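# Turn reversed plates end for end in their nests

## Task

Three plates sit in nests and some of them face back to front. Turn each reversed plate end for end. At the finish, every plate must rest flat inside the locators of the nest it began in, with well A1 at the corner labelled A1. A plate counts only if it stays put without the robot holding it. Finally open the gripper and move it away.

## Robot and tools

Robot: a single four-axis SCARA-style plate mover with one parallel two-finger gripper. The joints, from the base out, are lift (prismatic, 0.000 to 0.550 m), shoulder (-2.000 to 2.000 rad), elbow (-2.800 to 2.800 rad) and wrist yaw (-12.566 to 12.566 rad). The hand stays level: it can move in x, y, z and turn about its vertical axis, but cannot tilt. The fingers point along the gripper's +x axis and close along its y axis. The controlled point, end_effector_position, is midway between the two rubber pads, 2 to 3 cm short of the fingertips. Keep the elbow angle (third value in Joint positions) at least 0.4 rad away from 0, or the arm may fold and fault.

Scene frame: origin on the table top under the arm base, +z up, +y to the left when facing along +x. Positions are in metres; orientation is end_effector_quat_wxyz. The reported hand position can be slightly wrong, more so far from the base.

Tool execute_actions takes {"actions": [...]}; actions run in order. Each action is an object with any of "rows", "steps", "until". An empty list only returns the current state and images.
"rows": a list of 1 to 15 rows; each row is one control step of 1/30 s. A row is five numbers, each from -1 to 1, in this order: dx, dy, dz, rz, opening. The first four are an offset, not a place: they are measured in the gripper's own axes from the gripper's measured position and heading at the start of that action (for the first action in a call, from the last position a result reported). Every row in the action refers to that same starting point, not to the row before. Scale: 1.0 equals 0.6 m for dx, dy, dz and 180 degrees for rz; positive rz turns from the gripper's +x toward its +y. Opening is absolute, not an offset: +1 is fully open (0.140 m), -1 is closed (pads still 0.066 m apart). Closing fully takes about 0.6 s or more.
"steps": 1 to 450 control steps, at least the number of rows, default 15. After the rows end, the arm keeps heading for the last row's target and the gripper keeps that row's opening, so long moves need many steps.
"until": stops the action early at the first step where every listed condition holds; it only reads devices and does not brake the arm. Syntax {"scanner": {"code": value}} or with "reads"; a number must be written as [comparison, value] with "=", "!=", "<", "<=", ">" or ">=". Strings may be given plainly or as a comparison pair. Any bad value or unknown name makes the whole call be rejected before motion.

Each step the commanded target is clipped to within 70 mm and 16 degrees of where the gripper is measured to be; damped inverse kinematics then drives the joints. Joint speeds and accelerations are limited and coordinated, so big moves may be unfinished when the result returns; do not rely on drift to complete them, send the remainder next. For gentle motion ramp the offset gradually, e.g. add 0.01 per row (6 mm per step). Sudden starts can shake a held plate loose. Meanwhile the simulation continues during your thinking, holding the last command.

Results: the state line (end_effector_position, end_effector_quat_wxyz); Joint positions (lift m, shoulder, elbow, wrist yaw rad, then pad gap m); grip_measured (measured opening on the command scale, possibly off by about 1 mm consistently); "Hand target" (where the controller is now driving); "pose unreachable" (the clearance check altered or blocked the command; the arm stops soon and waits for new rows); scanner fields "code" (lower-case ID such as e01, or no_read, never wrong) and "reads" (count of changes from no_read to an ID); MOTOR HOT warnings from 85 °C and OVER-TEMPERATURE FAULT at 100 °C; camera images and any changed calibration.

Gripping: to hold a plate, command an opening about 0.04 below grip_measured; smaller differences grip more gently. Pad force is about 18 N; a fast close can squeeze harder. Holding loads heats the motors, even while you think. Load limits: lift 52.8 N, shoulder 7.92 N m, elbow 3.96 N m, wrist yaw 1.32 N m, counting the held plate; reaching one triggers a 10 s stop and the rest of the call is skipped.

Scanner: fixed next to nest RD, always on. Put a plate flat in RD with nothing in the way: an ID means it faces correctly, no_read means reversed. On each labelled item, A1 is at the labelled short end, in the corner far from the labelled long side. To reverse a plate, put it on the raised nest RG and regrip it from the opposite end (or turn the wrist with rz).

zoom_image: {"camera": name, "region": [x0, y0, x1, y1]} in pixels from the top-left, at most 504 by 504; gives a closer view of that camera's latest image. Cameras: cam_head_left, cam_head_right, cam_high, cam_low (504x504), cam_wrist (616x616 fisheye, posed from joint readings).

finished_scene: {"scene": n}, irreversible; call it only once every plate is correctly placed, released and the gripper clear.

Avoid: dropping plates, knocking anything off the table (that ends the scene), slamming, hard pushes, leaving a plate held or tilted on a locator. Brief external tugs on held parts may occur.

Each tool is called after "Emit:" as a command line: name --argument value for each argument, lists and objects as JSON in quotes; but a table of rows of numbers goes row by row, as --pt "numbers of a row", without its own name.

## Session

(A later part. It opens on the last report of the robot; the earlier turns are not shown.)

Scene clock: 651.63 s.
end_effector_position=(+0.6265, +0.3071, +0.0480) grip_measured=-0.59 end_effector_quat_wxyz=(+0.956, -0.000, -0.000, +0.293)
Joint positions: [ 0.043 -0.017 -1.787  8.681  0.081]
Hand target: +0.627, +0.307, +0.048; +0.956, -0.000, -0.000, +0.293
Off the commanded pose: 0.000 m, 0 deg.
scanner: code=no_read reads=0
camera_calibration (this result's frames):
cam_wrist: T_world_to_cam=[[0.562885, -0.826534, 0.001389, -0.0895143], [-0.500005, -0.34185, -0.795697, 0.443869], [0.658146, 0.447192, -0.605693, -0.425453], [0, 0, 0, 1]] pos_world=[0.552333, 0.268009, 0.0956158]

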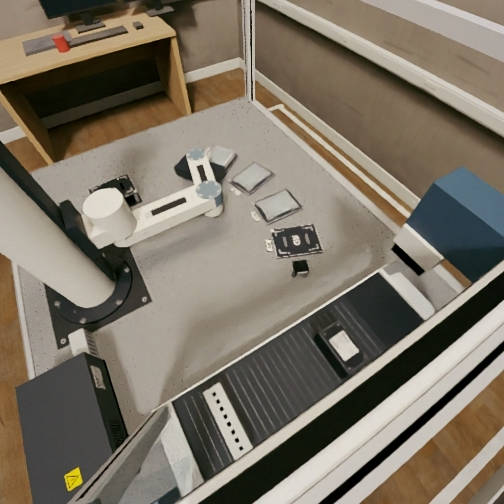

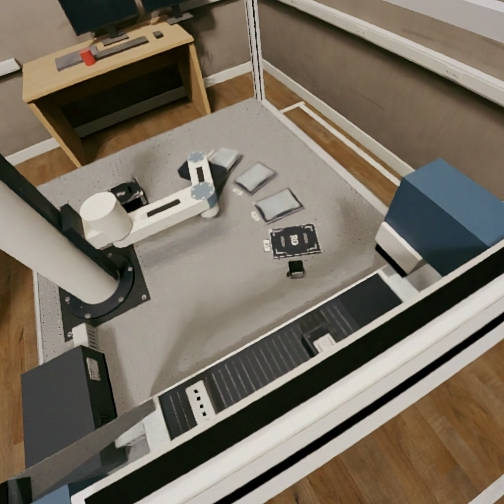

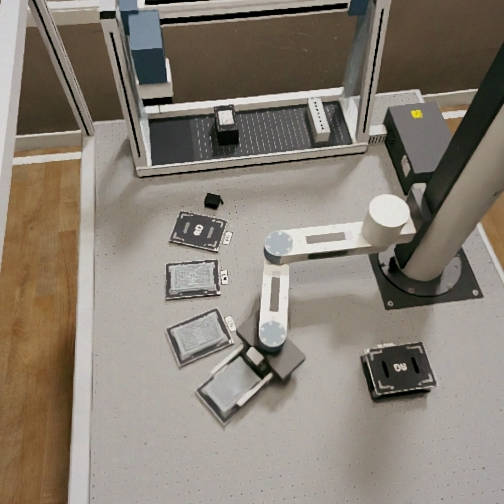

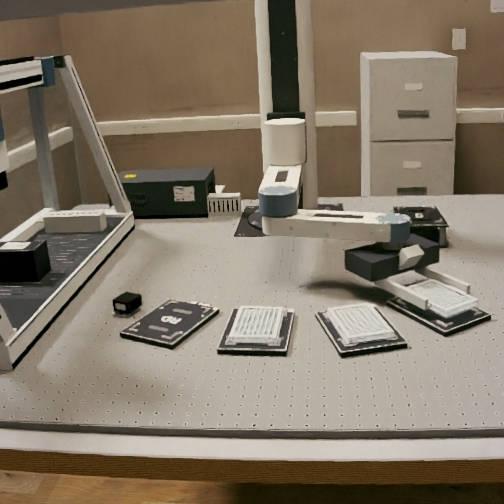

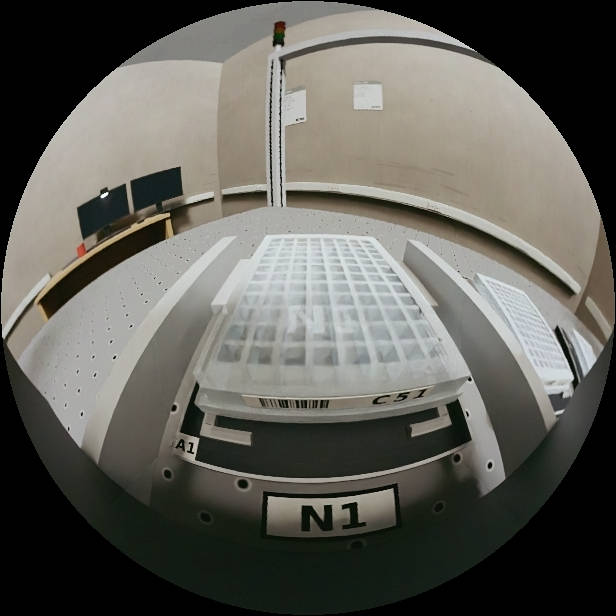

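Emit:
execute_actions --actions '[{"rows": [[0,0,-0.003,0,-0.635],[0,0,-0.008,0,-0.635],[0,0,-0.013,0,-0.635],[0,0,-0.018,0,-0.635],[0,0,-0.0215,0,-0.635],[0,0,-0.0238,0,-0.635],[0,0,-0.0238,0,-0.635],[0,0,-0.0238,0,-0.635],[0,0,-0.0238,0,-0.635],[0,0,-0.0238,0,-0.56],[0,0,-0.0238,0,-0.47],[0,0,-0.0238,0,-0.38],[0,0,-0.0238,0,-0.29]], "steps": 13}, {"rows": [[0,0,0.006,0,-0.2],[0,0,0.016,0,-0.2],[0,0,0.028,0,-0.2],[0,0,0.042,0,-0.2],[-0.005,0,0.056,0,-0.2],[-0.015,0,0.070,0,-0.2],[-0.03,0,0.084,0,-0.2],[-0.05,0,0.098,0,-0.2],[-0.075,0,0.110,0,-0.2],[-0.10,0,0.120,0,-0.2],[-0.125,0,0.128,0,-0.2],[-0.15,0,0.133,0,-0.2],[-0.17,0,0.135,0,-0.2],[-0.185,0,0.135,0,-0.2],[-0.19,0,0.135,0,-0.2]], "steps": 19}]'

Scene clock: 658.53 s.
end_effector_position=(+0.5428, +0.2523, +0.1147) grip_measured=-0.20 end_effector_quat_wxyz=(+0.955, -0.000, -0.000, +0.296)
Joint positions: [ 0.11  -0.238 -1.25   8.371  0.096]
Hand target: +0.533, +0.245, +0.115; +0.956, -0.000, -0.000, +0.293
Off the commanded pose: 0.014 m, 0 deg.
scanner: code=no_read reads=0
camera_calibration (this result's frames):
cam_wrist: T_world_to_cam=[[0.567882, -0.823109, 0.001389, -0.0913528], [-0.497925, -0.344872, -0.795697, 0.436028], [0.655425, 0.45117, -0.605693, -0.304978], [0, 0, 0, 1]] pos_world=[0.468877, 0.212778, 0.16235]

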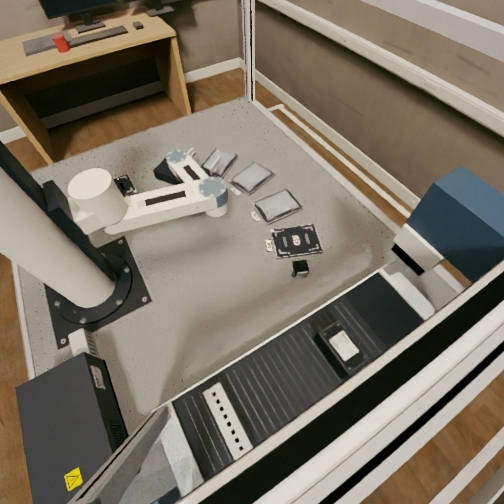

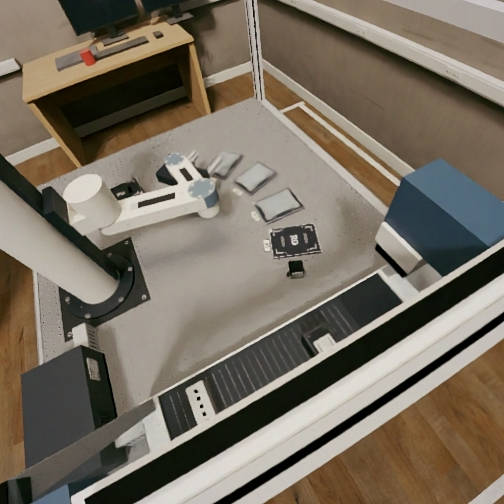

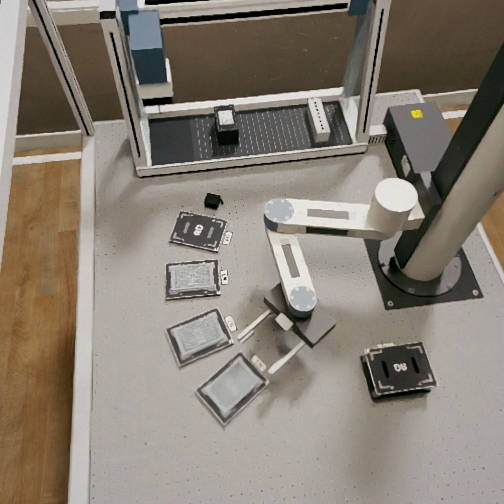

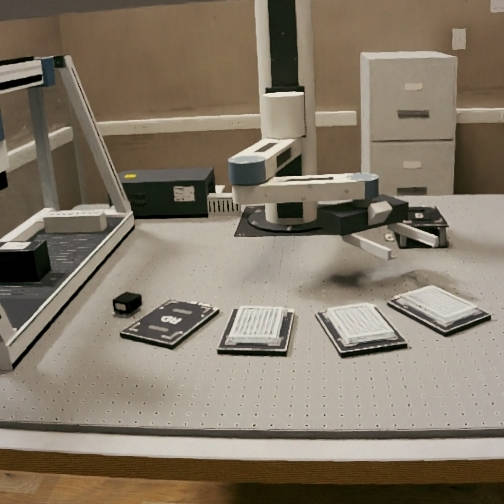

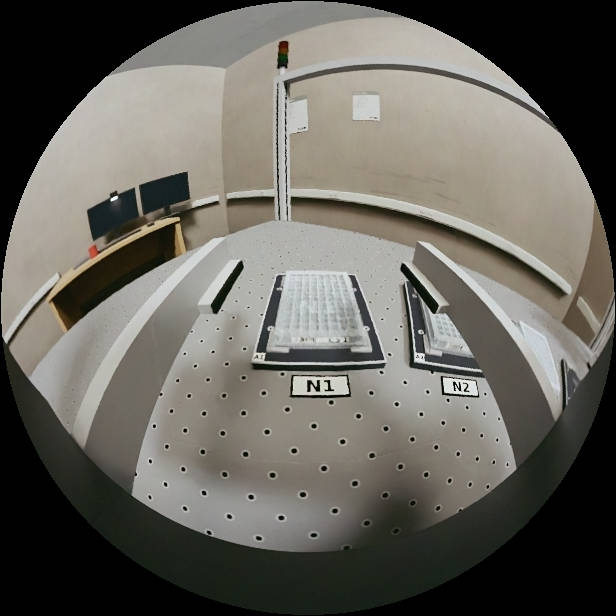

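Emit:
zoom_image --camera "cam_wrist" --region '[240, 260, 490, 400]'

Emit:
zoom_image --camera "cam_low" --region '[205, 275, 500, 365]'

Emit:
zoom_image --camera "cam_low" --region '[380, 275, 500, 345]'

Region (240, 260, 490, 400) of cam_wrist's 616x616 image, scaled by 2.016, with more detail than that image has; it fills the top 282 rows of this view, and the rest is white.

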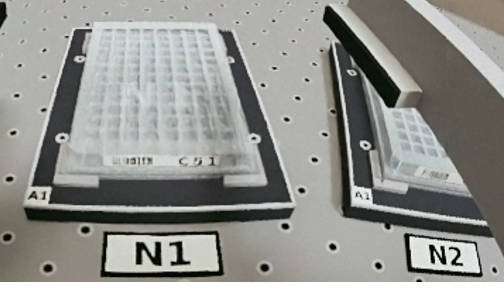

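Region (205, 275, 500, 365) of cam_low's 504x504 image, scaled by 1.708, with more detail than that image has; it fills the top 154 rows of this view, and the rest is white.

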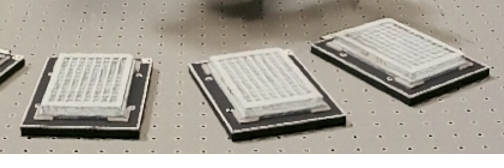

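Region (380, 275, 500, 345) of cam_low's 504x504 image, scaled by 4.200, with more detail than that image has; it fills the top 294 rows of this view, and the rest is white.

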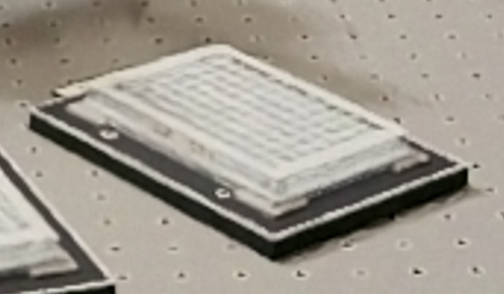

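All three plates sit flat with their labelled ends at the A1 end of their nests, and the arm is clear.

Emit:
finished_scene --scene 1

The scene is finished: the task was done.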